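# Flip the gripper housing over and return it to its tray

## Task

Flip the loose gripper housing so it is upside down and set it back in its tray. Both halves of the housing must be joined, and at most about a fingernail's width of it may stick out past the tray's open side. The tray is free to move, so it must end up resting on all four feet on the raised bench surface, with no foot more than half off an edge. Anything that stays in place only because the robot is holding it does not count. At the end, release everything and move the arms away.

## Robot and tools

Robot: two arms, left_arm and right_arm, mounted on opposite sides of a table. Each arm has six joints (waist, shoulder, elbow, wrist pitch, wrist yaw, wrist roll) and a two-finger gripper. The names are just labels and do not match the left or right side of any image.

World frame: all reported positions share one frame. The origin is at the table centre, +z is up, and the table surface is at z = +0.020 m. left_arm's base is on the +y side. Each gripper's fingers point along its own +x axis and close along its own y axis. The reported end_effector_position is the point between the finger pads, roughly 3 to 4 cm behind the tips. The reported hand position can be wrong, more so when the arm is stretched far.

execute_actions takes "actions", a list that is either empty or holds exactly one item. It can also take an optional boolean "pictures"; images come by default.
- Empty list: sends nothing and returns the current state.
- Motion item {"rows": [...], "steps": n}: n runs from 1 to 15 control steps of 1/30 s each and defaults to 15. You may give 1 to 15 rows. Each row is used for one step, and the last row repeats if there are fewer rows than steps.
- Wait item {"steps": n} with no rows: n runs up to 300 and counts from the previous result. Your reply time is included in that count.

Row layout: a single flat list of 14 numbers covering both arms, even if only one arm is moving. The order is left_arm waist, shoulder, elbow, wrist pitch, wrist yaw, wrist roll, gripper opening, then the same seven for right_arm. Joint values are absolute target angles in radians, on the same scale the Joint positions line uses. They are not offsets.

Joint ranges: waist -3.054 to 3.054, shoulder 0.000 to 3.142, elbow 0.000 to 2.356, wrist pitch -1.571 to 1.571, wrist yaw -1.571 to 1.571, wrist roll -3.142 to 3.142. A call is refused, and nothing is sent, if a target lies over 0.010 rad beyond a range end and also further out than the joint's current angle. True limits can differ from these by up to 0.010 rad. A target past the true limit is clipped and reported as "joint sent to its limit". That message may refer to an earlier move. If the message is absent, the joint can still be at its limit.

Opening: absolute, from -1 to 1. +1 is fully open, with a pad gap of 0.088 m. Empty fingers close fully at about -0.80. Closing from fully open takes at least about 0.5 s.

How motion behaves:
- Each step, a joint's target is capped relative to its measured angle: 0.211 rad for waist, shoulder and elbow, 0.213 for wrist pitch, 0.267 for wrist yaw, 0.228 for wrist roll.
- If the targets would move the hand more than 70 mm from where it is, all of that arm's joints are scaled back.
- Large moves therefore take several calls.
- Friction can leave a joint short of its target, especially at long reach, and tiny changes may not move it at all. Check Joint positions after each move.
- Between calls, the arms keep heading toward the last row sent. They stop once everything has nearly stopped moving, or after a HELD step.

Result lines:
- State line (left_arm: … | right_arm: …): gripper position in metres, orientation as quaternion wxyz, and linear and angular velocities.
- Joint positions and Joint velocities: one block per arm with the six joints (rad, rad/s), then the pad gap (m, m/s).
- grip_measured: the opening on the command scale. Each gripper has a fixed error of up to about 1 mm. When squeezing a hard part it reads up to about 3 mm (0.061) narrower than the real gap.
- To hold a part, command an opening below grip_measured: about 0.07 lower holds firmly, less holds more gently. Parts thinner than about 3 mm get less force. Each pad pushes about 34 to 49 N at most, and the first contact can spike.
- "joint command not followed": the clearance check changed some joint targets.
- HELD: on that step, some or all of your row was not sent.
- Joint torques: total drive output. External joint torques: the estimated outside load, which includes friction and the weight of anything held.

Cameras: cam_high (fixed, overhead), cam_left_wrist and cam_right_wrist. All images are 504x504, and calibration is given in OpenCV conventions. zoom_image takes "camera" (one of those three names) and "region" [x0, y0, x1, y1] in pixels of that camera's latest image, with (0,0) at the top-left and at most 504x504. It returns an enlarged view.

finished_scene takes "scene", the number of the current scene. If you reply without a tool call, the session ends.

Things to avoid:
- If contact torque reaches a joint's load limit, that arm freezes for 10 s and drops the rest of the call. Load limits in N m: waist 17.2, shoulder 21.3, elbow 21.3, wrist pitch 5.61, wrist yaw 5.59, wrist roll 5.24. Held weight counts toward them.
- Holding loads heats the motors. A MOTOR HOT warning appears from 50 °C. At 95 °C the arm is held in place. If it does not cool within 30 to 60 s, it loses power and goes limp.
- Do not let the arms collide or push on each other.
- Do not drop parts, slam them, or shove the tray or anything else off the table.
- Short outside tugs can pull on held parts or nudge loose items.
- Before finishing, open the grippers and move both arms clear.

Each tool is called after "Emit:" by a JSON object that holds its "op" and its "data".

## Session

Emit:
{"op": "execute_actions", "data": {"actions": []}}

Scene clock: 0.00 s of 5467.00 s.
left_arm: end_effector_position=(+0.3586, +0.2711, +0.2216) grip_measured=+1.000 end_effector_quat_wxyz=(-0.564, +0.613, -0.547, +0.087) end_effector_velocity=(-0.002, +0.001, -0.004) end_effector_angular_velocity=(+0.006, +0.015, +0.007) | right_arm: end_effector_position=(+0.0666, -0.1828, +0.3761) grip_measured=+0.980 end_effector_quat_wxyz=(+0.728, -0.176, +0.205, +0.631) end_effector_velocity=(+0.002, -0.001, -0.003) end_effector_angular_velocity=(-0.012, +0.005, -0.013)
Joint positions: left_arm=[ 1.256  1.098  0.351  0.072  0.618 -1.555  0.088] | right_arm=[-0.042  0.848  0.945 -0.646 -0.076 -0.043  0.087]
Joint velocities: left_arm=[-0.002 -0.002 -0.007 -0.007 -0.007 -0.007  0.   ] | right_arm=[-0.002  0.002 -0.002 -0.007  0.007  0.007 -0.   ]
Joint torques (N m, as the arm reports them, + toward a larger angle): no reading
External joint torques (N m, as the arm's controller estimates them; a push from outside toward a larger angle lowers the number): no reading
Motor temperatures (°C, as the motors report them): left_arm=[22 23 23 24 24 21] | right_arm=[22 24 21 23 24 22]
Heat: left arm: hottest wrist pitch 24 °C (+0.0 °C/min); right arm: hottest shoulder 24 °C (+0.0 °C/min).

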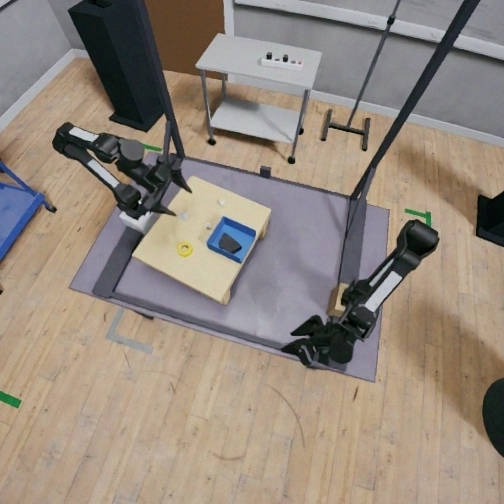

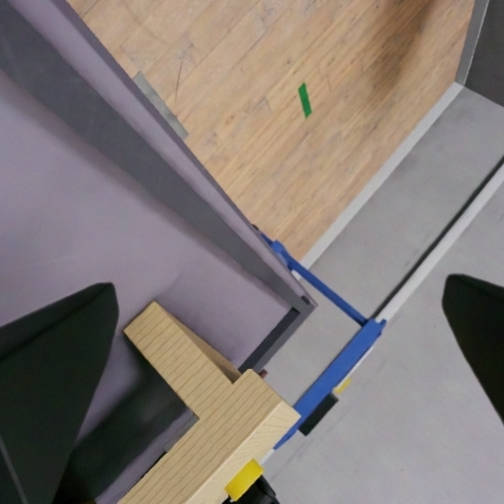

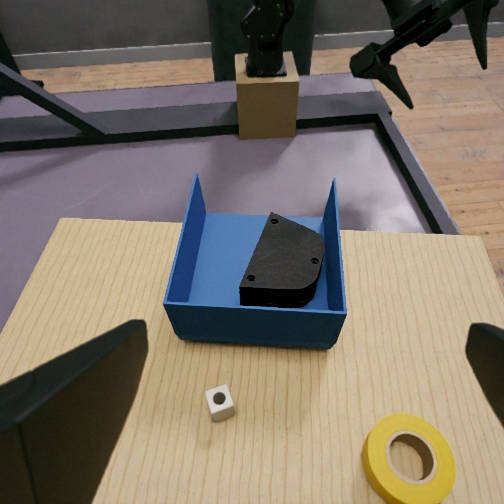

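Emit:
{"op": "execute_actions", "data": {"actions": [{"rows":[[0,0.6,0.6,0,0,0,1,0,0.848,0.945,-0.646,0,0,1]]}], "pictures": false}}

Emit:
{"op": "execute_actions", "data": {"actions": [{"steps":60}]}}

Emit:
{"op": "zoom_image", "data": {"camera": "cam_high", "region": [130,170,290,310]}}

Scene clock: 13.60 s of 5467.00 s.
left_arm: end_effector_position=(+0.3158, +0.2311, +0.4074) grip_measured=+1.000 end_effector_quat_wxyz=(+0.783, -0.432, +0.260, -0.365) end_effector_velocity=(-0.314, -0.093, +0.290) end_effector_angular_velocity=(+0.178, -1.774, -0.912) | right_arm: end_effector_position=(+0.0668, -0.1827, +0.3759) grip_measured=+0.980 end_effector_quat_wxyz=(+0.740, -0.174, +0.208, +0.615) end_effector_velocity=(-0.001, +0.001, +0.001) end_effector_angular_velocity=(+0.003, -0.024, +0.013)
Joint positions: left_arm=[ 0.779  0.673  0.571  0.01   0.084 -1.046  0.088] | right_arm=[-0.004  0.848  0.945 -0.646 -0.007 -0.006  0.087]
Joint velocities: left_arm=[-1.375 -0.706  0.232 -0.007 -0.593  1.399  0.   ] | right_arm=[ 0.007 -0.002 -0.002  0.007  0.007 -0.022  0.   ]
Joint torques (N m, as the arm reports them, + toward a larger angle): left_arm=[-0.57 -0.32  5.93  1.46 -0.15  0.2 ] | right_arm=[ 0.14 -2.67  6.62  1.93  0.15  0.2 ]
External joint torques (N m, as the arm's controller estimates them; a push from outside toward a larger angle lowers the number): left_arm=[-0.57 -0.18  0.08  0.03 -0.14  0.17] | right_arm=[ 0.15 -0.87 -0.34  0.2   0.16  0.19]
Motor temperatures (°C, as the motors report them): left_arm=[22 23 25 25 24 21] | right_arm=[22 24 23 26 24 22]
Heat: left arm: hottest elbow 25 °C (+4.4 °C/min); right arm: hottest wrist pitch 26 °C (+8.8 °C/min).
Steps of this call (steps 1 to 90: nothing new was sent; then 10.10 s passed at rest; steps 91 to 105: all 15 steps of this action). Readings (joint positions):
91: left_arm=[1.244 1.086 0.360 0.061 0.591 -1.539] | right_arm=[-0.039 0.848 0.945 -0.646 -0.067 -0.040]
92: left_arm=[1.217 1.068 0.371 0.046 0.555 -1.512] | right_arm=[-0.031 0.848 0.945 -0.646 -0.053 -0.032]
94: left_arm=[1.164 1.019 0.411 0.041 0.494 -1.458] | right_arm=[-0.018 0.848 0.945 -0.646 -0.034 -0.021]
98: left_arm=[1.051 0.905 0.499 0.027 0.348 -1.337] | right_arm=[-0.008 0.848 0.945 -0.646 -0.015 -0.011]
105: the state above

Scene clock: 15.60 s of 5467.00 s.
left_arm: end_effector_position=(+0.1255, +0.1823, +0.4313) grip_measured=+1.000 end_effector_quat_wxyz=(+0.689, +0.002, +0.007, -0.725) end_effector_velocity=(-0.002, +0.001, -0.003) end_effector_angular_velocity=(+0.017, +0.007, -0.010) | right_arm: end_effector_position=(+0.0668, -0.1827, +0.3759) grip_measured=+0.980 end_effector_quat_wxyz=(+0.741, -0.174, +0.208, +0.615) end_effector_velocity=(+0.001, +0.000, +0.003) end_effector_angular_velocity=(+0.010, -0.012, +0.000)
Joint positions: left_arm=[ 0.003  0.604  0.588  0.002  0.004 -0.007  0.088] | right_arm=[-0.003  0.848  0.945 -0.646 -0.005 -0.005  0.087]
Joint velocities: left_arm=[-0.002 -0.002  0.002 -0.022  0.007 -0.007  0.   ] | right_arm=[ 0.002 -0.002  0.002  0.007  0.007 -0.007 -0.   ]
Joint torques (N m, as the arm reports them, + toward a larger angle): left_arm=[-0.41 -1.43  6.27  1.81 -0.17  0.18] | right_arm=[ 0.27 -2.65  6.63  1.93  0.21  0.21]
External joint torques (N m, as the arm's controller estimates them; a push from outside toward a larger angle lowers the number): left_arm=[-0.39 -0.62 -0.5   0.08 -0.17  0.17] | right_arm=[ 0.28 -0.88 -0.33  0.19  0.21  0.2 ]
Motor temperatures (°C, as the motors report them): left_arm=[22 23 25 25 24 21] | right_arm=[22 24 23 26 24 22]
Heat: left arm: hottest elbow 25 °C (+3.8 °C/min); right arm: hottest wrist pitch 26 °C (+7.7 °C/min).
Steps of this call (steps 1 to 45: the robot went on to your last target; steps 46 to 60: nothing new was sent). Readings (joint positions):
1: left_arm=[0.733 0.653 0.579 0.010 0.066 -0.998] | right_arm=[-0.004 0.848 0.945 -0.646 -0.006 -0.006]
2: left_arm=[0.687 0.639 0.584 0.009 0.051 -0.950] | right_arm=[-0.004 0.848 0.945 -0.646 -0.006 -0.006]
4: left_arm=[0.597 0.622 0.588 0.006 0.032 -0.854] | right_arm=[-0.004 0.848 0.945 -0.646 -0.006 -0.006]
8: left_arm=[0.416 0.612 0.588 0.002 0.014 -0.662] | right_arm=[-0.003 0.848 0.945 -0.646 -0.005 -0.005]
60: the state above
All arms were judged still, so your last target was given up. Only a new action makes them travel on or press farther. Fingers that are still opening or closing keep moving.
camera_calibration (this result's frames):
cam_left_wrist: T_world_to_cam=[[-0.996501, 0.083049, -0.00944427, 0.125684], [0.0409631, 0.386748, -0.921275, 0.347336], [-0.0728584, -0.918438, -0.388797, 0.422602], [0, 0, 0, 1]] pos_world=[0.141806, 0.243364, 0.485485]
cam_right_wrist: T_world_to_cam=[[0.986208, -0.165168, -0.0106082, -0.0772843], [-0.133783, -0.757797, -0.638629, 0.146061], [0.0974421, 0.63124, -0.769442, 0.478734], [0, 0, 0, 1]] pos_world=[0.0491101, -0.204277, 0.460816]

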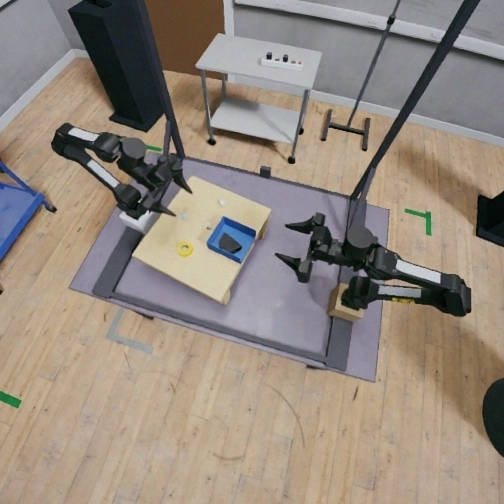

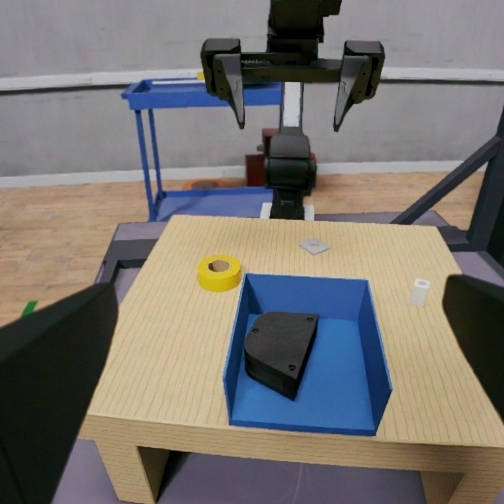

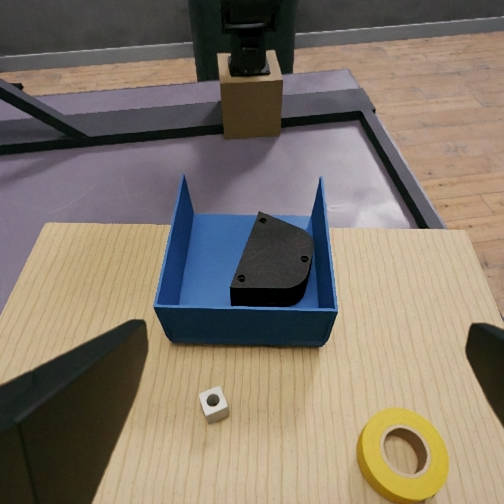

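Region (130, 170, 290, 310) of cam_high's 504x504 image, scaled by 3.150, with more detail than that image has; it fills the top 441 rows of this view, and the rest is white.

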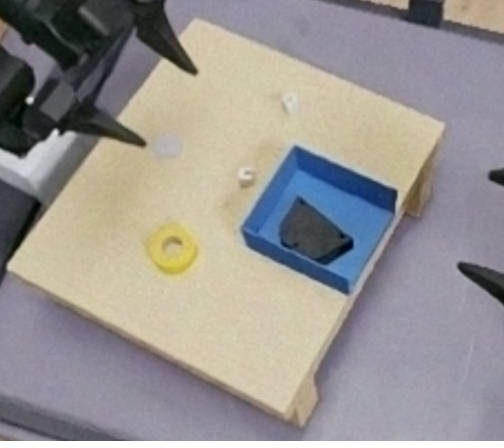

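Emit:
{"op": "execute_actions", "data": {"actions": [{"rows":[[0,0.6,0.6,0,0,0,1,0.01,1.6,1.994,-1.396,0,0.3,1]]}], "pictures": false}}

Emit:
{"op": "execute_actions", "data": {"actions": [{"steps":30}], "pictures": false}}

Emit:
{"op": "execute_actions", "data": {"actions": [{"rows":[[0,0.6,0.6,0,0,0,1,0.01,1.848,1.994,-1.396,0,0.3,1]]}], "pictures": false}}

Emit:
{"op": "execute_actions", "data": {"actions": [{"steps":20}]}}

Scene clock: 32.10 s of 5467.00 s.
left_arm: end_effector_position=(+0.1253, +0.1823, +0.4312) grip_measured=+1.000 end_effector_quat_wxyz=(+0.689, +0.002, +0.007, -0.725) end_effector_velocity=(+0.003, +0.001, -0.001) end_effector_angular_velocity=(+0.003, +0.007, +0.020) | right_arm: end_effector_position=(+0.0720, -0.1397, +0.3613) grip_measured=+0.980 end_effector_quat_wxyz=(+0.684, -0.256, +0.497, +0.469) end_effector_velocity=(+0.031, +0.172, +0.026) end_effector_angular_velocity=(-0.479, +0.109, -0.033)
Joint positions: left_arm=[ 0.003  0.604  0.588  0.002  0.004 -0.007  0.088] | right_arm=[ 0.007  1.465  1.595 -1.298 -0.005  0.288  0.087]
Joint velocities: left_arm=[-0.002 -0.007 -0.002 -0.007 -0.022 -0.007  0.   ] | right_arm=[-0.002  1.096  1.258 -0.652 -0.007  0.037 -0.   ]
Joint torques (N m, as the arm reports them, + toward a larger angle): left_arm=[-0.5  -1.45  6.26  1.79 -0.18  0.19] | right_arm=[ 0.28 -5.61  7.25  0.94  0.18  0.25]
External joint torques (N m, as the arm's controller estimates them; a push from outside toward a larger angle lowers the number): left_arm=[-0.51 -0.6  -0.55  0.05 -0.17  0.19] | right_arm=[ 0.3   1.29 -0.04 -0.16  0.18  0.25]
Motor temperatures (°C, as the motors report them): left_arm=[22 23 27 27 24 21] | right_arm=[22 24 25 28 24 22]
Heat: left arm: hottest elbow 27 °C (+5.6 °C/min); right arm: hottest wrist pitch 28 °C (+7.5 °C/min).
Steps of this call (steps 1 to 90: nothing new was sent; then 13.00 s passed at rest; steps 91 to 105: all 15 steps of this action). Readings (joint positions):
91: left_arm=[0.003 0.604 0.588 0.002 0.004 -0.007] | right_arm=[-0.002 0.867 0.966 -0.682 -0.005 0.028]
92: left_arm=[0.003 0.604 0.588 0.002 0.004 -0.007] | right_arm=[0.000 0.902 1.010 -0.737 -0.005 0.080]
94: left_arm=[0.003 0.604 0.588 0.002 0.004 -0.007] | right_arm=[0.003 0.993 1.106 -0.814 -0.005 0.167]
98: left_arm=[0.003 0.604 0.588 0.002 0.004 -0.007] | right_arm=[0.006 1.169 1.284 -1.000 -0.005 0.250]
105: the state above

Scene clock: 33.10 s of 5467.00 s.
left_arm: end_effector_position=(+0.1253, +0.1823, +0.4312) grip_measured=+1.000 end_effector_quat_wxyz=(+0.689, +0.002, +0.007, -0.725) end_effector_velocity=(+0.000, +0.000, -0.002) end_effector_angular_velocity=(+0.008, +0.007, +0.005) | right_arm: end_effector_position=(+0.0778, -0.1076, +0.4405) grip_measured=+0.980 end_effector_quat_wxyz=(+0.712, -0.201, +0.445, +0.505) end_effector_velocity=(+0.002, +0.000, +0.002) end_effector_angular_velocity=(+0.012, -0.004, -0.013)
Joint positions: left_arm=[ 0.003  0.604  0.588  0.002  0.004 -0.007  0.088] | right_arm=[ 0.007  1.585  1.987 -1.393 -0.005  0.295  0.087]
Joint velocities: left_arm=[-0.002 -0.002 -0.002 -0.007 -0.007 -0.007  0.   ] | right_arm=[-0.002 -0.002  0.002  0.007  0.007  0.007 -0.   ]
Joint torques (N m, as the arm reports them, + toward a larger angle): left_arm=[-0.35 -1.5   6.37  1.79 -0.13  0.2 ] | right_arm=[ 0.3  -5.44  6.25  1.19  0.2   0.19]
External joint torques (N m, as the arm's controller estimates them; a push from outside toward a larger angle lowers the number): left_arm=[-0.36 -0.72 -0.38  0.06 -0.12  0.19] | right_arm=[ 0.32  0.34  0.57 -0.1   0.19  0.2 ]
Motor temperatures (°C, as the motors report them): left_arm=[22 23 28 27 24 21] | right_arm=[22 24 25 28 24 22]
Heat: left arm: hottest elbow 28 °C (+7.3 °C/min); right arm: hottest wrist pitch 28 °C (+7.3 °C/min).
Steps of this call (steps 1 to 30: the robot went on to your last target). Readings (joint positions):
1: left_arm=[0.003 0.604 0.588 0.002 0.004 -0.007] | right_arm=[0.007 1.499 1.637 -1.319 -0.005 0.290]
2: left_arm=[0.003 0.604 0.588 0.002 0.004 -0.007] | right_arm=[0.007 1.526 1.678 -1.335 -0.005 0.291]
4: left_arm=[0.003 0.604 0.588 0.002 0.004 -0.007] | right_arm=[0.007 1.563 1.758 -1.360 -0.005 0.293]
8: left_arm=[0.003 0.604 0.588 0.002 0.004 -0.007] | right_arm=[0.007 1.579 1.909 -1.377 -0.005 0.294]
30: the state above

Scene clock: 33.60 s of 5467.00 s.
left_arm: end_effector_position=(+0.1253, +0.1823, +0.4312) grip_measured=+1.000 end_effector_quat_wxyz=(+0.689, +0.002, +0.007, -0.725) end_effector_velocity=(+0.000, +0.000, +0.001) end_effector_angular_velocity=(-0.006, +0.022, +0.005) | right_arm: end_effector_position=(+0.0864, -0.0605, +0.3543) grip_measured=+0.980 end_effector_quat_wxyz=(+0.672, -0.274, +0.518, +0.452) end_effector_velocity=(+0.000, +0.002, +0.012) end_effector_angular_velocity=(+0.032, -0.001, +0.007)
Joint positions: left_arm=[ 0.003  0.604  0.588  0.002  0.004 -0.007  0.088] | right_arm=[ 0.007  1.836  1.993 -1.394 -0.005  0.295  0.087]
Joint velocities: left_arm=[-0.002 -0.002 -0.002  0.007 -0.007 -0.022  0.   ] | right_arm=[-0.002 -0.002  0.037 -0.007 -0.007 -0.007 -0.   ]
Joint torques (N m, as the arm reports them, + toward a larger angle): left_arm=[-0.33 -1.56  6.45  1.78 -0.15  0.16] | right_arm=[ 0.24 -8.33  5.35  0.82  0.21  0.19]
External joint torques (N m, as the arm's controller estimates them; a push from outside toward a larger angle lowers the number): left_arm=[-0.33 -0.77 -0.33  0.05 -0.15  0.15] | right_arm=[ 0.25 -0.3  -0.61 -0.11  0.21  0.19]
Motor temperatures (°C, as the motors report them): left_arm=[22 23 28 27 24 21] | right_arm=[22 24 25 28 24 22]
Heat: left arm: hottest elbow 28 °C (+7.1 °C/min); right arm: hottest wrist pitch 28 °C (+7.1 °C/min).
Steps of this call (steps 1 to 15: all 15 steps of this action). Readings (joint positions):
1: left_arm=[0.003 0.604 0.588 0.002 0.004 -0.007] | right_arm=[0.007 1.600 1.989 -1.397 -0.005 0.295]
2: left_arm=[0.003 0.604 0.588 0.002 0.004 -0.007] | right_arm=[0.007 1.620 1.998 -1.398 -0.005 0.295]
4: left_arm=[0.003 0.604 0.588 0.002 0.004 -0.007] | right_arm=[0.007 1.672 2.007 -1.393 -0.005 0.295]
8: left_arm=[0.003 0.604 0.588 0.002 0.004 -0.007] | right_arm=[0.007 1.795 1.999 -1.393 -0.005 0.295]
15: the state above

Scene clock: 34.27 s of 5467.00 s.
left_arm: end_effector_position=(+0.1253, +0.1823, +0.4312) grip_measured=+1.000 end_effector_quat_wxyz=(+0.689, +0.002, +0.007, -0.725) end_effector_velocity=(+0.000, +0.000, +0.001) end_effector_angular_velocity=(-0.006, +0.022, +0.005) | right_arm: end_effector_position=(+0.0864, -0.0604, +0.3544) grip_measured=+0.980 end_effector_quat_wxyz=(+0.672, -0.274, +0.518, +0.452) end_effector_velocity=(-0.004, +0.001, +0.003) end_effector_angular_velocity=(+0.016, +0.021, +0.003)
Joint positions: left_arm=[ 0.003  0.604  0.588  0.002  0.004 -0.007  0.088] | right_arm=[ 0.007  1.837  1.994 -1.394 -0.005  0.295  0.087]
Joint velocities: left_arm=[-0.002 -0.002 -0.002  0.007 -0.007 -0.022  0.   ] | right_arm=[ 0.002 -0.007 -0.002  0.007 -0.022  0.007 -0.   ]
Joint torques (N m, as the arm reports them, + toward a larger angle): left_arm=[-0.44 -1.52  6.32  1.8  -0.15  0.18] | right_arm=[ 0.22 -8.07  5.59  0.83  0.2   0.19]
External joint torques (N m, as the arm's controller estimates them; a push from outside toward a larger angle lowers the number): left_arm=[-0.44 -0.73 -0.46  0.06 -0.15  0.18] | right_arm=[ 0.12  0.07 -0.49 -0.12  0.21  0.19]
Motor temperatures (°C, as the motors report them): left_arm=[22 23 28 27 24 21] | right_arm=[22 25 25 27 24 22]
Heat: left arm: hottest elbow 28 °C (+7.0 °C/min); right arm: hottest wrist pitch 27 °C (+5.3 °C/min).
Steps of this call (steps 1 to 15: the robot went on to your last target; steps 16 to 20: nothing new was sent). Readings (joint positions):
1: left_arm=[0.003 0.604 0.588 0.002 0.004 -0.007] | right_arm=[0.007 1.836 1.994 -1.394 -0.005 0.295]
2: left_arm=[0.003 0.604 0.588 0.002 0.004 -0.007] | right_arm=[0.007 1.836 1.994 -1.394 -0.005 0.295]
4: left_arm=[0.003 0.604 0.588 0.002 0.004 -0.007] | right_arm=[0.007 1.837 1.994 -1.394 -0.005 0.295]
8: left_arm=[0.003 0.604 0.588 0.002 0.004 -0.007] | right_arm=[0.007 1.837 1.994 -1.394 -0.005 0.295]
20: the state above
All arms were judged still, so your last target was given up. Only a new action makes them travel on or press farther. Fingers that are still opening or closing keep moving.
camera_calibration (this result's frames):
cam_left_wrist: T_world_to_cam=[[-0.996465, 0.0834375, -0.00981191, 0.125664], [0.0414803, 0.387065, -0.921119, 0.347071], [-0.073058, -0.918269, -0.389158, 0.422717], [0, 0, 0, 1]] pos_world=[0.141706, 0.243344, 0.485431]
cam_right_wrist: T_world_to_cam=[[0.892456, -0.434549, -0.121201, -0.0456025], [-0.436671, -0.899567, 0.00986757, 0.0154591], [-0.113317, 0.0441187, -0.992579, 0.444869], [0, 0, 0, 1]] pos_world=[0.0978598, -0.0255371, 0.435888]

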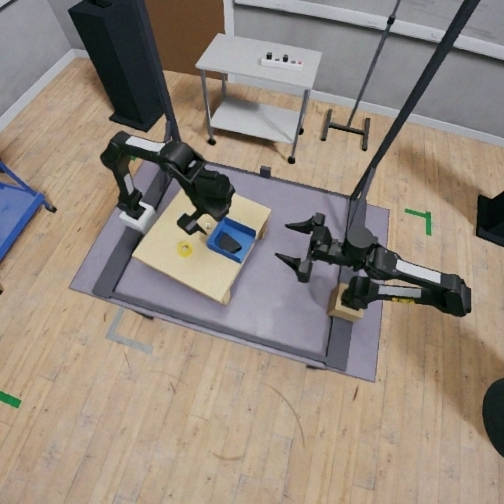

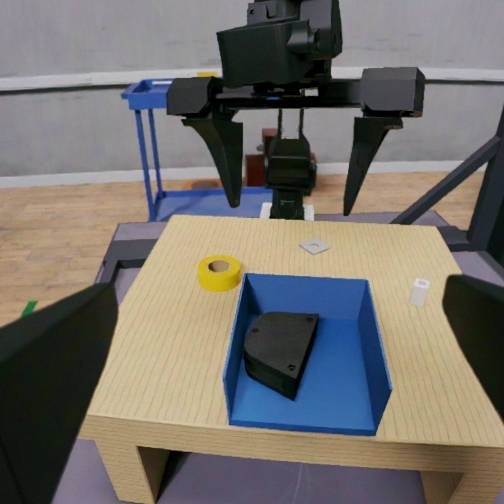

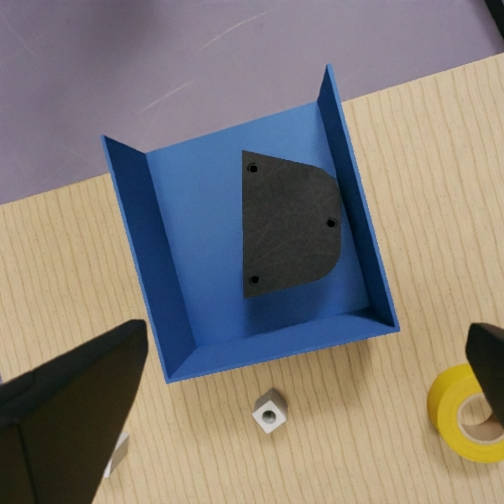

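Emit:
{"op": "execute_actions", "data": {"actions": [{"rows":[[0,0.6,0.6,0,0,0,1,0.01,1.96,1.763,-1.261,0,0.3,1]]}], "pictures": false}}

Emit:
{"op": "execute_actions", "data": {"actions": [{"steps":20}]}}

Scene clock: 46.03 s of 5467.00 s.
left_arm: end_effector_position=(+0.1254, +0.1824, +0.4313) grip_measured=+1.000 end_effector_quat_wxyz=(+0.689, +0.002, +0.007, -0.725) end_effector_velocity=(+0.000, +0.000, -0.004) end_effector_angular_velocity=(+0.013, +0.007, +0.005) | right_arm: end_effector_position=(+0.0873, -0.0557, +0.2535) grip_measured=+0.980 end_effector_quat_wxyz=(+0.632, -0.332, +0.573, +0.403) end_effector_velocity=(+0.001, +0.007, +0.001) end_effector_angular_velocity=(+0.037, -0.000, +0.006)
Joint positions: left_arm=[ 0.003  0.603  0.588  0.002  0.004 -0.007  0.088] | right_arm=[ 0.007  1.951  1.777 -1.266 -0.005  0.295  0.087]
Joint velocities: left_arm=[-0.002 -0.002 -0.007 -0.007 -0.007 -0.007  0.   ] | right_arm=[-0.002 -0.002 -0.002  0.037 -0.007 -0.007 -0.   ]
Joint torques (N m, as the arm reports them, + toward a larger angle): left_arm=[-0.31 -1.5   6.31  1.81 -0.16  0.17] | right_arm=[ 0.26 -9.47  4.77  0.57  0.2   0.19]
External joint torques (N m, as the arm's controller estimates them; a push from outside toward a larger angle lowers the number): left_arm=[-0.31 -0.75 -0.36  0.1  -0.17  0.17] | right_arm=[ 0.26 -0.59 -1.16  0.05  0.2   0.2 ]
Motor temperatures (°C, as the motors report them): left_arm=[22 23 29 28 24 21] | right_arm=[22 27 26 27 24 22]
Heat: left arm: hottest elbow 29 °C (+6.5 °C/min); right arm: hottest shoulder 27 °C (+3.9 °C/min).
Steps of this call (steps 1 to 90: nothing new was sent; then 8.27 s passed at rest; steps 91 to 105: all 15 steps of this action). Readings (joint positions):
91: left_arm=[0.003 0.604 0.588 0.002 0.004 -0.007] | right_arm=[0.007 1.840 1.981 -1.381 -0.005 0.295]
92: left_arm=[0.003 0.604 0.588 0.002 0.004 -0.007] | right_arm=[0.007 1.841 1.957 -1.360 -0.005 0.295]
94: left_arm=[0.003 0.604 0.588 0.002 0.004 -0.007] | right_arm=[0.007 1.856 1.909 -1.331 -0.005 0.295]
98: left_arm=[0.003 0.603 0.588 0.002 0.004 -0.007] | right_arm=[0.007 1.923 1.816 -1.289 -0.005 0.295]
105: the state above

Scene clock: 46.70 s of 5467.00 s.
left_arm: end_effector_position=(+0.1254, +0.1824, +0.4313) grip_measured=+1.000 end_effector_quat_wxyz=(+0.689, +0.002, +0.007, -0.725) end_effector_velocity=(+0.000, +0.000, -0.002) end_effector_angular_velocity=(+0.008, +0.007, +0.005) | right_arm: end_effector_position=(+0.0872, -0.0560, +0.2523) grip_measured=+0.980 end_effector_quat_wxyz=(+0.632, -0.332, +0.573, +0.402) end_effector_velocity=(+0.002, +0.000, +0.002) end_effector_angular_velocity=(+0.013, +0.004, +0.001)
Joint positions: left_arm=[ 0.003  0.603  0.588  0.002  0.004 -0.007  0.088] | right_arm=[ 0.007  1.951  1.772 -1.263 -0.005  0.295  0.087]
Joint velocities: left_arm=[-0.002 -0.002 -0.002 -0.007 -0.007 -0.007  0.   ] | right_arm=[-0.007 -0.007 -0.002  0.007 -0.007 -0.007  0.   ]
Joint torques (N m, as the arm reports them, + toward a larger angle): left_arm=[-0.39 -1.59  6.29  1.78 -0.13  0.15] | right_arm=[ 0.26 -9.22  4.97  0.76  0.21  0.18]
External joint torques (N m, as the arm's controller estimates them; a push from outside toward a larger angle lowers the number): left_arm=[-0.39 -0.81 -0.46  0.05 -0.13  0.14] | right_arm=[ 0.31 -0.18 -1.17  0.17  0.2   0.18]
Motor temperatures (°C, as the motors report them): left_arm=[22 23 29 28 24 21] | right_arm=[22 27 26 27 24 22]
Heat: left arm: hottest elbow 29 °C (+6.4 °C/min); right arm: hottest shoulder 27 °C (+3.9 °C/min).
Steps of this call (steps 1 to 15: the robot went on to your last target; steps 16 to 20: nothing new was sent). Readings (joint positions):
1: left_arm=[0.003 0.603 0.588 0.002 0.004 -0.007] | right_arm=[0.007 1.951 1.777 -1.265 -0.005 0.295]
2: left_arm=[0.003 0.603 0.588 0.002 0.004 -0.007] | right_arm=[0.007 1.951 1.776 -1.265 -0.005 0.295]
4: left_arm=[0.003 0.603 0.588 0.002 0.004 -0.007] | right_arm=[0.007 1.951 1.773 -1.264 -0.005 0.295]
8: left_arm=[0.003 0.603 0.588 0.002 0.004 -0.007] | right_arm=[0.007 1.951 1.772 -1.263 -0.005 0.295]
20: the state above
All arms were judged still, so your last target was given up. Only a new action makes them travel on or press farther. Fingers that are still opening or closing keep moving.
camera_calibration (this result's frames):
cam_left_wrist: T_world_to_cam=[[-0.996465, 0.0834338, -0.0098255, 0.125669], [0.0414635, 0.386714, -0.921267, 0.347258], [-0.0730651, -0.918418, -0.388806, 0.422702], [0, 0, 0, 1]] pos_world=[0.141711, 0.243442, 0.485501]
cam_right_wrist: T_world_to_cam=[[0.889016, -0.453318, -0.0644459, -0.0718692], [-0.432678, -0.877776, 0.205669, -0.0278116], [-0.149803, -0.154959, -0.976497, 0.331422], [0, 0, 0, 1]] pos_world=[0.101507, -0.00563524, 0.324721]

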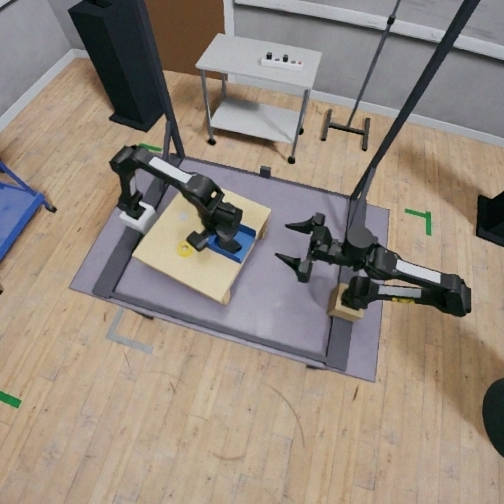

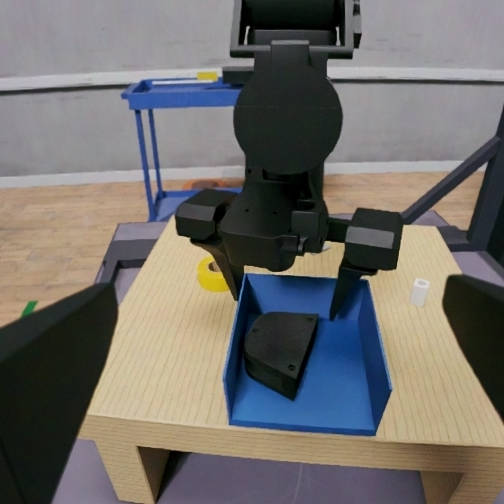

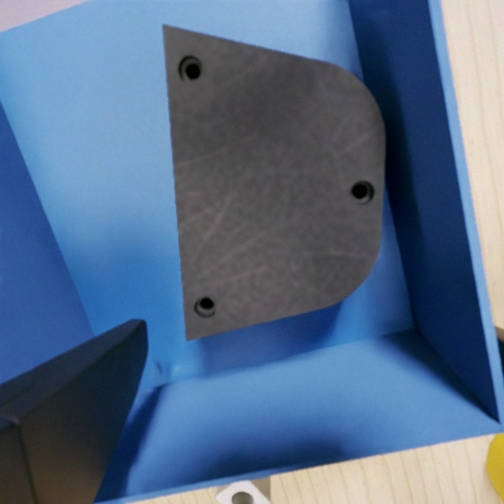

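Emit:
{"op": "execute_actions", "data": {"actions": [{"rows":[[0,0.6,0.6,0,0,0,1,0.01,1.99,2.04,-1.484,0,0.3,1]]}], "pictures": false}}

Emit:
{"op": "execute_actions", "data": {"actions": [{"rows":[[0,0.6,0.6,0,0,0,1,0.031,2.035,2.08,-1.5,0,0.28,0.53]]}], "pictures": false}}

Emit:
{"op": "execute_actions", "data": {"actions": [{"rows":[[0,0.6,0.6,0,0,0,1,0.031,2.02,1.98,-1.41,0,0.28,0.53],[0,0.6,0.6,0,0,0,1,0.031,2.02,1.98,-1.41,0,0.28,0.53],[0,0.6,0.6,0,0,0,1,0.031,2.02,1.98,-1.41,0,0.28,0.53],[0,0.6,0.6,0,0,0,1,0.031,2.005,1.87,-1.32,0,0.28,0.53]]}], "pictures": false}}

Emit:
{"op": "execute_actions", "data": {"actions": [{"steps":15}]}}

Scene clock: 58.00 s of 5467.00 s.
left_arm: end_effector_position=(+0.1254, +0.1824, +0.4313) grip_measured=+1.000 end_effector_quat_wxyz=(+0.689, +0.002, +0.007, -0.725) end_effector_velocity=(+0.005, +0.000, -0.002) end_effector_angular_velocity=(+0.006, -0.023, +0.034) | right_arm: end_effector_position=(+0.0871, -0.0569, +0.3080) grip_measured=+0.980 end_effector_quat_wxyz=(+0.635, -0.327, +0.569, +0.407) end_effector_velocity=(-0.001, +0.007, +0.020) end_effector_angular_velocity=(+0.059, +0.010, +0.008)
Joint positions: left_arm=[ 0.003  0.603  0.588  0.002  0.004 -0.007  0.088] | right_arm=[ 0.007  1.974  2.027 -1.477 -0.005  0.295  0.087]
Joint velocities: left_arm=[-0.002 -0.002 -0.002 -0.007 -0.037  0.022  0.   ] | right_arm=[-0.002  0.002  0.081 -0.022 -0.022 -0.007  0.   ]
Joint torques (N m, as the arm reports them, + toward a larger angle): left_arm=[-0.22 -1.33  6.29  1.81 -0.13  0.17] | right_arm=[ 0.26 -8.68  6.27  0.38  0.2   0.19]
External joint torques (N m, as the arm's controller estimates them; a push from outside toward a larger angle lowers the number): left_arm=[-0.22 -0.55 -0.46  0.08 -0.12  0.16] | right_arm=[ 0.25  0.21  0.45 -0.23  0.2   0.2 ]
Motor temperatures (°C, as the motors report them): left_arm=[22 23 30 28 24 21] | right_arm=[22 29 26 26 24 22]
Heat: left arm: hottest elbow 30 °C (+6.2 °C/min); right arm: hottest shoulder 29 °C (+5.2 °C/min).
Steps of this call (steps 1 to 90: nothing new was sent; then 7.80 s passed at rest; steps 91 to 105: all 15 steps of this action). Readings (joint positions):
91: left_arm=[0.003 0.603 0.588 0.002 0.004 -0.007] | right_arm=[0.007 1.954 1.793 -1.293 -0.005 0.295]
92: left_arm=[0.003 0.603 0.588 0.002 0.004 -0.007] | right_arm=[0.007 1.965 1.832 -1.344 -0.005 0.295]
94: left_arm=[0.003 0.603 0.588 0.002 0.004 -0.007] | right_arm=[0.007 1.975 1.907 -1.396 -0.005 0.295]
98: left_arm=[0.003 0.603 0.588 0.002 0.004 -0.007] | right_arm=[0.007 1.974 2.005 -1.450 -0.005 0.295]
105: the state above

Scene clock: 58.50 s of 5467.00 s.
left_arm: end_effector_position=(+0.1254, +0.1824, +0.4313) grip_measured=+1.000 end_effector_quat_wxyz=(+0.689, +0.002, +0.007, -0.725) end_effector_velocity=(+0.003, +0.002, -0.002) end_effector_angular_velocity=(+0.012, -0.008, +0.019) | right_arm: end_effector_position=(+0.0801, -0.0496, +0.3046) grip_measured=+0.542 end_effector_quat_wxyz=(+0.627, -0.340, +0.567, +0.412) end_effector_velocity=(+0.000, +0.001, +0.007) end_effector_angular_velocity=(+0.018, +0.005, -0.009)
Joint positions: left_arm=[ 0.003  0.603  0.588  0.002  0.004 -0.007  0.088] | right_arm=[ 0.028  2.014  2.072 -1.497 -0.003  0.286  0.066]
Joint velocities: left_arm=[-0.002 -0.007  0.002 -0.022 -0.022  0.007  0.   ] | right_arm=[-0.002 -0.002  0.022 -0.007 -0.007  0.007 -0.004]
Joint torques (N m, as the arm reports them, + toward a larger angle): left_arm=[-0.32 -1.55  6.36  1.8  -0.15  0.18] | right_arm=[ 0.21 -8.32  6.18  0.36  0.14 -0.25]
External joint torques (N m, as the arm's controller estimates them; a push from outside toward a larger angle lowers the number): left_arm=[-0.33 -0.73 -0.4   0.08 -0.14  0.17] | right_arm=[ 0.21  0.82  0.35 -0.22  0.14 -0.25]
Motor temperatures (°C, as the motors report them): left_arm=[22 23 30 28 24 21] | right_arm=[22 29 26 26 24 22]
Heat: left arm: hottest elbow 30 °C (+6.2 °C/min); right arm: hottest shoulder 29 °C (+5.1 °C/min).
Steps of this call (steps 1 to 15: all 15 steps of this action). Readings (joint positions):
1: left_arm=[0.003 0.603 0.588 0.002 0.004 -0.007] | right_arm=[0.008 1.977 2.033 -1.482 -0.004 0.295]
2: left_arm=[0.003 0.603 0.588 0.002 0.004 -0.007] | right_arm=[0.010 1.982 2.044 -1.486 -0.003 0.295]
4: left_arm=[0.003 0.603 0.588 0.002 0.004 -0.007] | right_arm=[0.018 1.993 2.059 -1.488 -0.003 0.293]
8: left_arm=[0.003 0.603 0.588 0.002 0.004 -0.007] | right_arm=[0.028 2.009 2.067 -1.495 -0.003 0.288]
15: the state above

Scene clock: 59.00 s of 5467.00 s.
left_arm: end_effector_position=(+0.1254, +0.1824, +0.4313) grip_measured=+1.000 end_effector_quat_wxyz=(+0.689, +0.002, +0.007, -0.725) end_effector_velocity=(+0.004, +0.000, -0.002) end_effector_angular_velocity=(+0.008, +0.007, +0.025) | right_arm: end_effector_position=(+0.0810, -0.0434, +0.2590) grip_measured=+0.533 end_effector_quat_wxyz=(+0.624, -0.345, +0.570, +0.409) end_effector_velocity=(-0.007, -0.014, -0.022) end_effector_angular_velocity=(-0.071, +0.033, +0.012)
Joint positions: left_arm=[ 0.003  0.603  0.588  0.002  0.004 -0.007  0.088] | right_arm=[ 0.028  2.013  1.888 -1.328 -0.003  0.285  0.065]
Joint velocities: left_arm=[ 0.002 -0.002 -0.002 -0.007 -0.022 -0.007  0.   ] | right_arm=[ 0.002 -0.002 -0.085  0.007 -0.022 -0.007 -0.   ]
Joint torques (N m, as the arm reports them, + toward a larger angle): left_arm=[-0.34 -1.51  6.34  1.81 -0.15  0.19] | right_arm=[  0.27 -11.42   4.49   0.78   0.15  -0.21]
External joint torques (N m, as the arm's controller estimates them; a push from outside toward a larger angle lowers the number): left_arm=[-0.36 -0.74 -0.41  0.08 -0.14  0.19] | right_arm=[ 0.2  -2.1  -1.58  0.22  0.15 -0.21]
Motor temperatures (°C, as the motors report them): left_arm=[22 23 30 28 24 21] | right_arm=[22 29 26 26 24 22]
Heat: left arm: hottest elbow 30 °C (+6.1 °C/min); right arm: hottest shoulder 29 °C (+5.1 °C/min).
Steps of this call (steps 1 to 15: all 15 steps of this action). Readings (joint positions):
1: left_arm=[0.003 0.603 0.588 0.002 0.004 -0.007] | right_arm=[0.028 2.014 2.065 -1.488 -0.003 0.286]
2: left_arm=[0.003 0.603 0.588 0.002 0.004 -0.007] | right_arm=[0.028 2.014 2.052 -1.469 -0.003 0.285]
4: left_arm=[0.003 0.603 0.588 0.002 0.004 -0.007] | right_arm=[0.028 2.014 2.017 -1.429 -0.003 0.285]
8: left_arm=[0.003 0.603 0.588 0.002 0.004 -0.007] | right_arm=[0.028 2.013 1.919 -1.361 -0.003 0.285]
15: the state above

Scene clock: 59.50 s of 5467.00 s.
left_arm: end_effector_position=(+0.1254, +0.1824, +0.4313) grip_measured=+1.000 end_effector_quat_wxyz=(+0.689, +0.002, +0.007, -0.725) end_effector_velocity=(-0.001, +0.000, -0.005) end_effector_angular_velocity=(+0.022, -0.008, -0.000) | right_arm: end_effector_position=(+0.0810, -0.0436, +0.2570) grip_measured=+0.533 end_effector_quat_wxyz=(+0.623, -0.345, +0.571, +0.408) end_effector_velocity=(-0.000, -0.002, -0.002) end_effector_angular_velocity=(-0.011, +0.008, +0.006)
Joint positions: left_arm=[ 0.003  0.603  0.588  0.002  0.004 -0.007  0.088] | right_arm=[ 0.028  2.013  1.88  -1.322 -0.003  0.285  0.065]
Joint velocities: left_arm=[-0.007 -0.002 -0.002 -0.022 -0.007  0.007  0.   ] | right_arm=[-0.002  0.002 -0.002 -0.007 -0.007 -0.007 -0.   ]
Joint torques (N m, as the arm reports them, + toward a larger angle): left_arm=[-0.32 -1.55  6.27  1.79 -0.13  0.17] | right_arm=[  0.22 -11.38   4.57   0.7    0.15  -0.18]
External joint torques (N m, as the arm's controller estimates them; a push from outside toward a larger angle lowers the number): left_arm=[-0.31 -0.76 -0.47  0.07 -0.14  0.16] | right_arm=[ 0.25 -2.07 -1.45  0.15  0.14 -0.18]
Motor temperatures (°C, as the motors report them): left_arm=[22 23 30 28 24 21] | right_arm=[22 29 26 26 24 22]
Heat: left arm: hottest elbow 30 °C (+6.1 °C/min); right arm: hottest shoulder 29 °C (+5.0 °C/min).
Steps of this call (steps 1 to 15: the robot went on to your last target). Readings (joint positions):
1: left_arm=[0.003 0.603 0.588 0.002 0.004 -0.007] | right_arm=[0.028 2.013 1.885 -1.327 -0.003 0.285]
2: left_arm=[0.003 0.603 0.588 0.002 0.004 -0.007] | right_arm=[0.028 2.013 1.883 -1.326 -0.003 0.285]
4: left_arm=[0.003 0.603 0.588 0.002 0.004 -0.007] | right_arm=[0.028 2.013 1.882 -1.324 -0.003 0.285]
8: left_arm=[0.003 0.603 0.588 0.002 0.004 -0.007] | right_arm=[0.028 2.013 1.881 -1.322 -0.003 0.285]
15: the state above
All arms were judged still, so your last target was given up. Only a new action makes them travel on or press farther. Fingers that are still opening or closing keep moving.
camera_calibration (this result's frames):
cam_left_wrist: T_world_to_cam=[[-0.996465, 0.0834338, -0.0098255, 0.125669], [0.0414635, 0.386714, -0.921267, 0.347258], [-0.0730651, -0.918418, -0.388806, 0.422702], [0, 0, 0, 1]] pos_world=[0.141711, 0.243442, 0.485501]
cam_right_wrist: T_world_to_cam=[[0.902364, -0.427022, -0.0582391, -0.0619488], [-0.406058, -0.887677, 0.217134, -0.0261386], [-0.144418, -0.172285, -0.974403, 0.335303], [0, 0, 0, 1]] pos_world=[0.0937105, 0.00811165, 0.328788]

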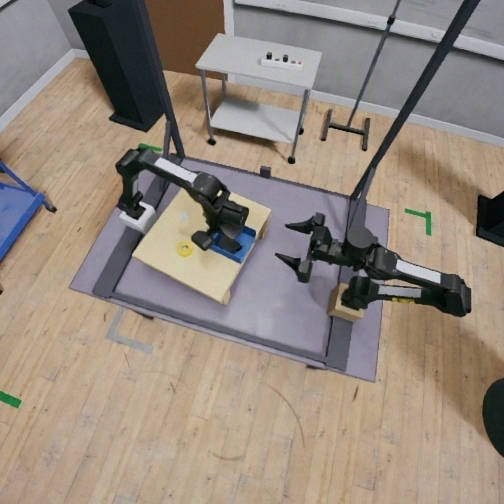

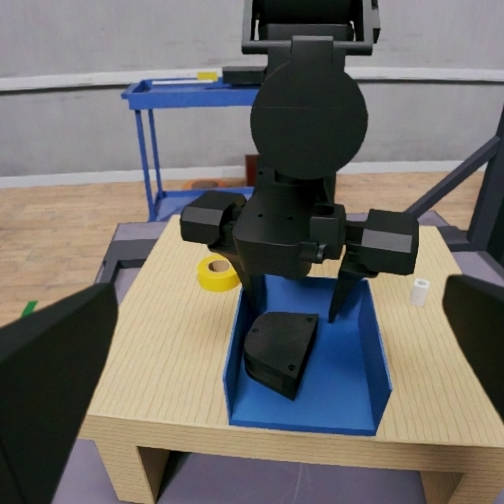

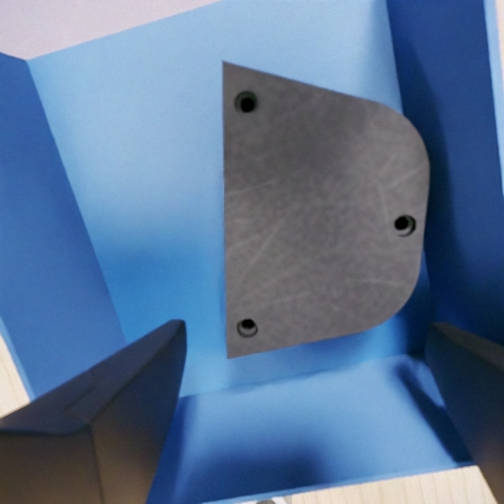

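Emit:
{"op": "execute_actions", "data": {"actions": [{"rows":[[0,0.6,0.6,0,0,0,1,0.031,2.01,1.79,-1.24,0,0.28,0.45]]}], "pictures": false}}

Emit:
{"op": "execute_actions", "data": {"actions": [{"steps":15}]}}

Scene clock: 62.73 s of 5467.00 s.
left_arm: end_effector_position=(+0.1254, +0.1824, +0.4313) grip_measured=+1.000 end_effector_quat_wxyz=(+0.689, +0.002, +0.007, -0.725) end_effector_velocity=(+0.003, +0.000, -0.002) end_effector_angular_velocity=(+0.008, +0.007, +0.020) | right_arm: end_effector_position=(+0.0806, -0.0420, +0.2388) grip_measured=+0.454 end_effector_quat_wxyz=(+0.624, -0.344, +0.569, +0.410) end_effector_velocity=(-0.000, -0.001, +0.001) end_effector_angular_velocity=(-0.001, +0.007, +0.006)
Joint positions: left_arm=[ 0.003  0.603  0.588  0.002  0.004 -0.007  0.088] | right_arm=[ 0.03   2.009  1.802 -1.243 -0.003  0.284  0.061]
Joint velocities: left_arm=[-0.002 -0.002 -0.002 -0.007 -0.022 -0.007  0.   ] | right_arm=[-0.002 -0.002  0.002 -0.007 -0.007 -0.007 -0.001]
Joint torques (N m, as the arm reports them, + toward a larger angle): left_arm=[-0.26 -1.33  6.39  1.83 -0.17  0.18] | right_arm=[  0.1  -10.88   4.55   0.65   0.16  -0.18]
External joint torques (N m, as the arm's controller estimates them; a push from outside toward a larger angle lowers the number): left_arm=[-0.26 -0.57 -0.33  0.12 -0.17  0.18] | right_arm=[ 0.11 -1.39 -1.56  0.07  0.15 -0.17]
Motor temperatures (°C, as the motors report them): left_arm=[22 23 30 29 24 21] | right_arm=[22 30 26 26 24 22]
Heat: left arm: hottest elbow 30 °C (+6.0 °C/min); right arm: hottest shoulder 30 °C (+6.0 °C/min).
Steps of this call (steps 1 to 82: nothing new was sent; steps 83 to 97: all 15 steps of this action). Readings (joint positions):
83: left_arm=[0.003 0.603 0.588 0.002 0.004 -0.007] | right_arm=[0.028 2.013 1.871 -1.309 -0.003 0.285]
84: left_arm=[0.003 0.603 0.588 0.002 0.004 -0.007] | right_arm=[0.028 2.010 1.856 -1.291 -0.003 0.285]
86: left_arm=[0.003 0.603 0.588 0.002 0.004 -0.007] | right_arm=[0.028 2.009 1.833 -1.272 -0.003 0.285]
90: left_arm=[0.003 0.603 0.588 0.002 0.004 -0.007] | right_arm=[0.030 2.009 1.808 -1.253 -0.003 0.284]
97: the state above

Scene clock: 63.23 s of 5467.00 s.
left_arm: end_effector_position=(+0.1254, +0.1824, +0.4313) grip_measured=+1.000 end_effector_quat_wxyz=(+0.689, +0.002, +0.007, -0.725) end_effector_velocity=(+0.002, +0.000, -0.002) end_effector_angular_velocity=(+0.008, +0.022, +0.010) | right_arm: end_effector_position=(+0.0807, -0.0419, +0.2386) grip_measured=+0.453 end_effector_quat_wxyz=(+0.624, -0.344, +0.569, +0.410) end_effector_velocity=(-0.007, -0.001, +0.000) end_effector_angular_velocity=(-0.002, +0.036, +0.014)
Joint positions: left_arm=[ 0.003  0.603  0.588  0.002  0.004 -0.007  0.088] | right_arm=[ 0.03   2.009  1.801 -1.241 -0.003  0.284  0.061]
Joint velocities: left_arm=[ 0.002 -0.002 -0.002 -0.007 -0.007 -0.022  0.   ] | right_arm=[ 0.002 -0.002 -0.002 -0.007 -0.037 -0.007  0.   ]
Joint torques (N m, as the arm reports them, + toward a larger angle): left_arm=[-0.49 -1.51  6.34  1.81 -0.18  0.16] | right_arm=[  0.12 -10.39   4.53   0.65   0.16  -0.17]
External joint torques (N m, as the arm's controller estimates them; a push from outside toward a larger angle lowers the number): left_arm=[-0.51 -0.73 -0.41  0.08 -0.17  0.16] | right_arm=[ 0.02 -1.   -1.57  0.08  0.17 -0.16]
Motor temperatures (°C, as the motors report them): left_arm=[22 23 30 29 24 21] | right_arm=[22 30 26 26 24 22]
Heat: left arm: hottest elbow 30 °C (+6.1 °C/min); right arm: hottest shoulder 30 °C (+6.1 °C/min).
Steps of this call (steps 1 to 15: the robot went on to your last target). Readings (joint positions):
1: left_arm=[0.003 0.603 0.588 0.002 0.004 -0.007] | right_arm=[0.030 2.009 1.802 -1.243 -0.003 0.284]
2: left_arm=[0.003 0.603 0.588 0.002 0.004 -0.007] | right_arm=[0.030 2.009 1.802 -1.243 -0.003 0.284]
4: left_arm=[0.003 0.603 0.588 0.002 0.004 -0.007] | right_arm=[0.030 2.009 1.801 -1.242 -0.003 0.284]
8: left_arm=[0.003 0.603 0.588 0.002 0.004 -0.007] | right_arm=[0.030 2.009 1.801 -1.241 -0.003 0.284]
15: the state above
All arms were judged still, so your last target was given up. Only a new action makes them travel on or press farther. Fingers that are still opening or closing keep moving.
camera_calibration (this result's frames):
cam_left_wrist: T_world_to_cam=[[-0.996465, 0.0834338, -0.0098255, 0.125669], [0.0414635, 0.386714, -0.921267, 0.347258], [-0.0730651, -0.918418, -0.388806, 0.422702], [0, 0, 0, 1]] pos_world=[0.141711, 0.243442, 0.485501]
cam_right_wrist: T_world_to_cam=[[0.903555, -0.424308, -0.0595888, -0.0616236], [-0.403902, -0.889883, 0.212065, -0.0197834], [-0.143008, -0.167544, -0.975437, 0.317878], [0, 0, 0, 1]] pos_world=[0.0931489, 0.00950648, 0.310594]

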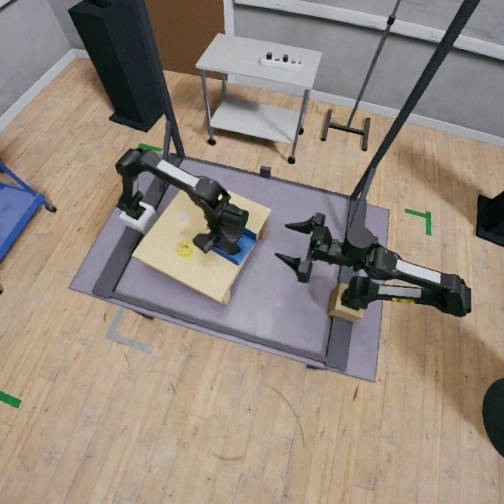

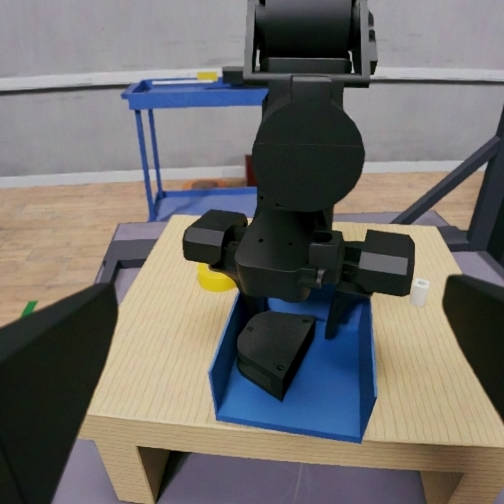

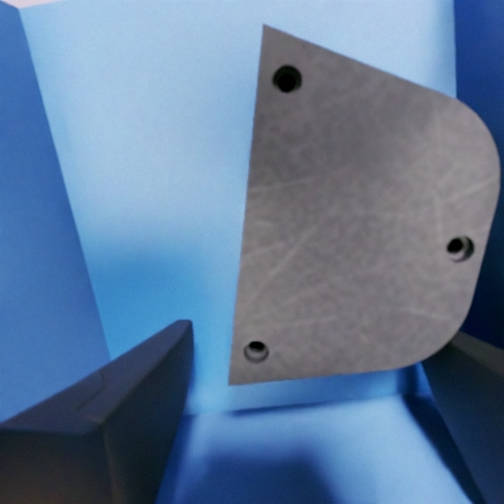

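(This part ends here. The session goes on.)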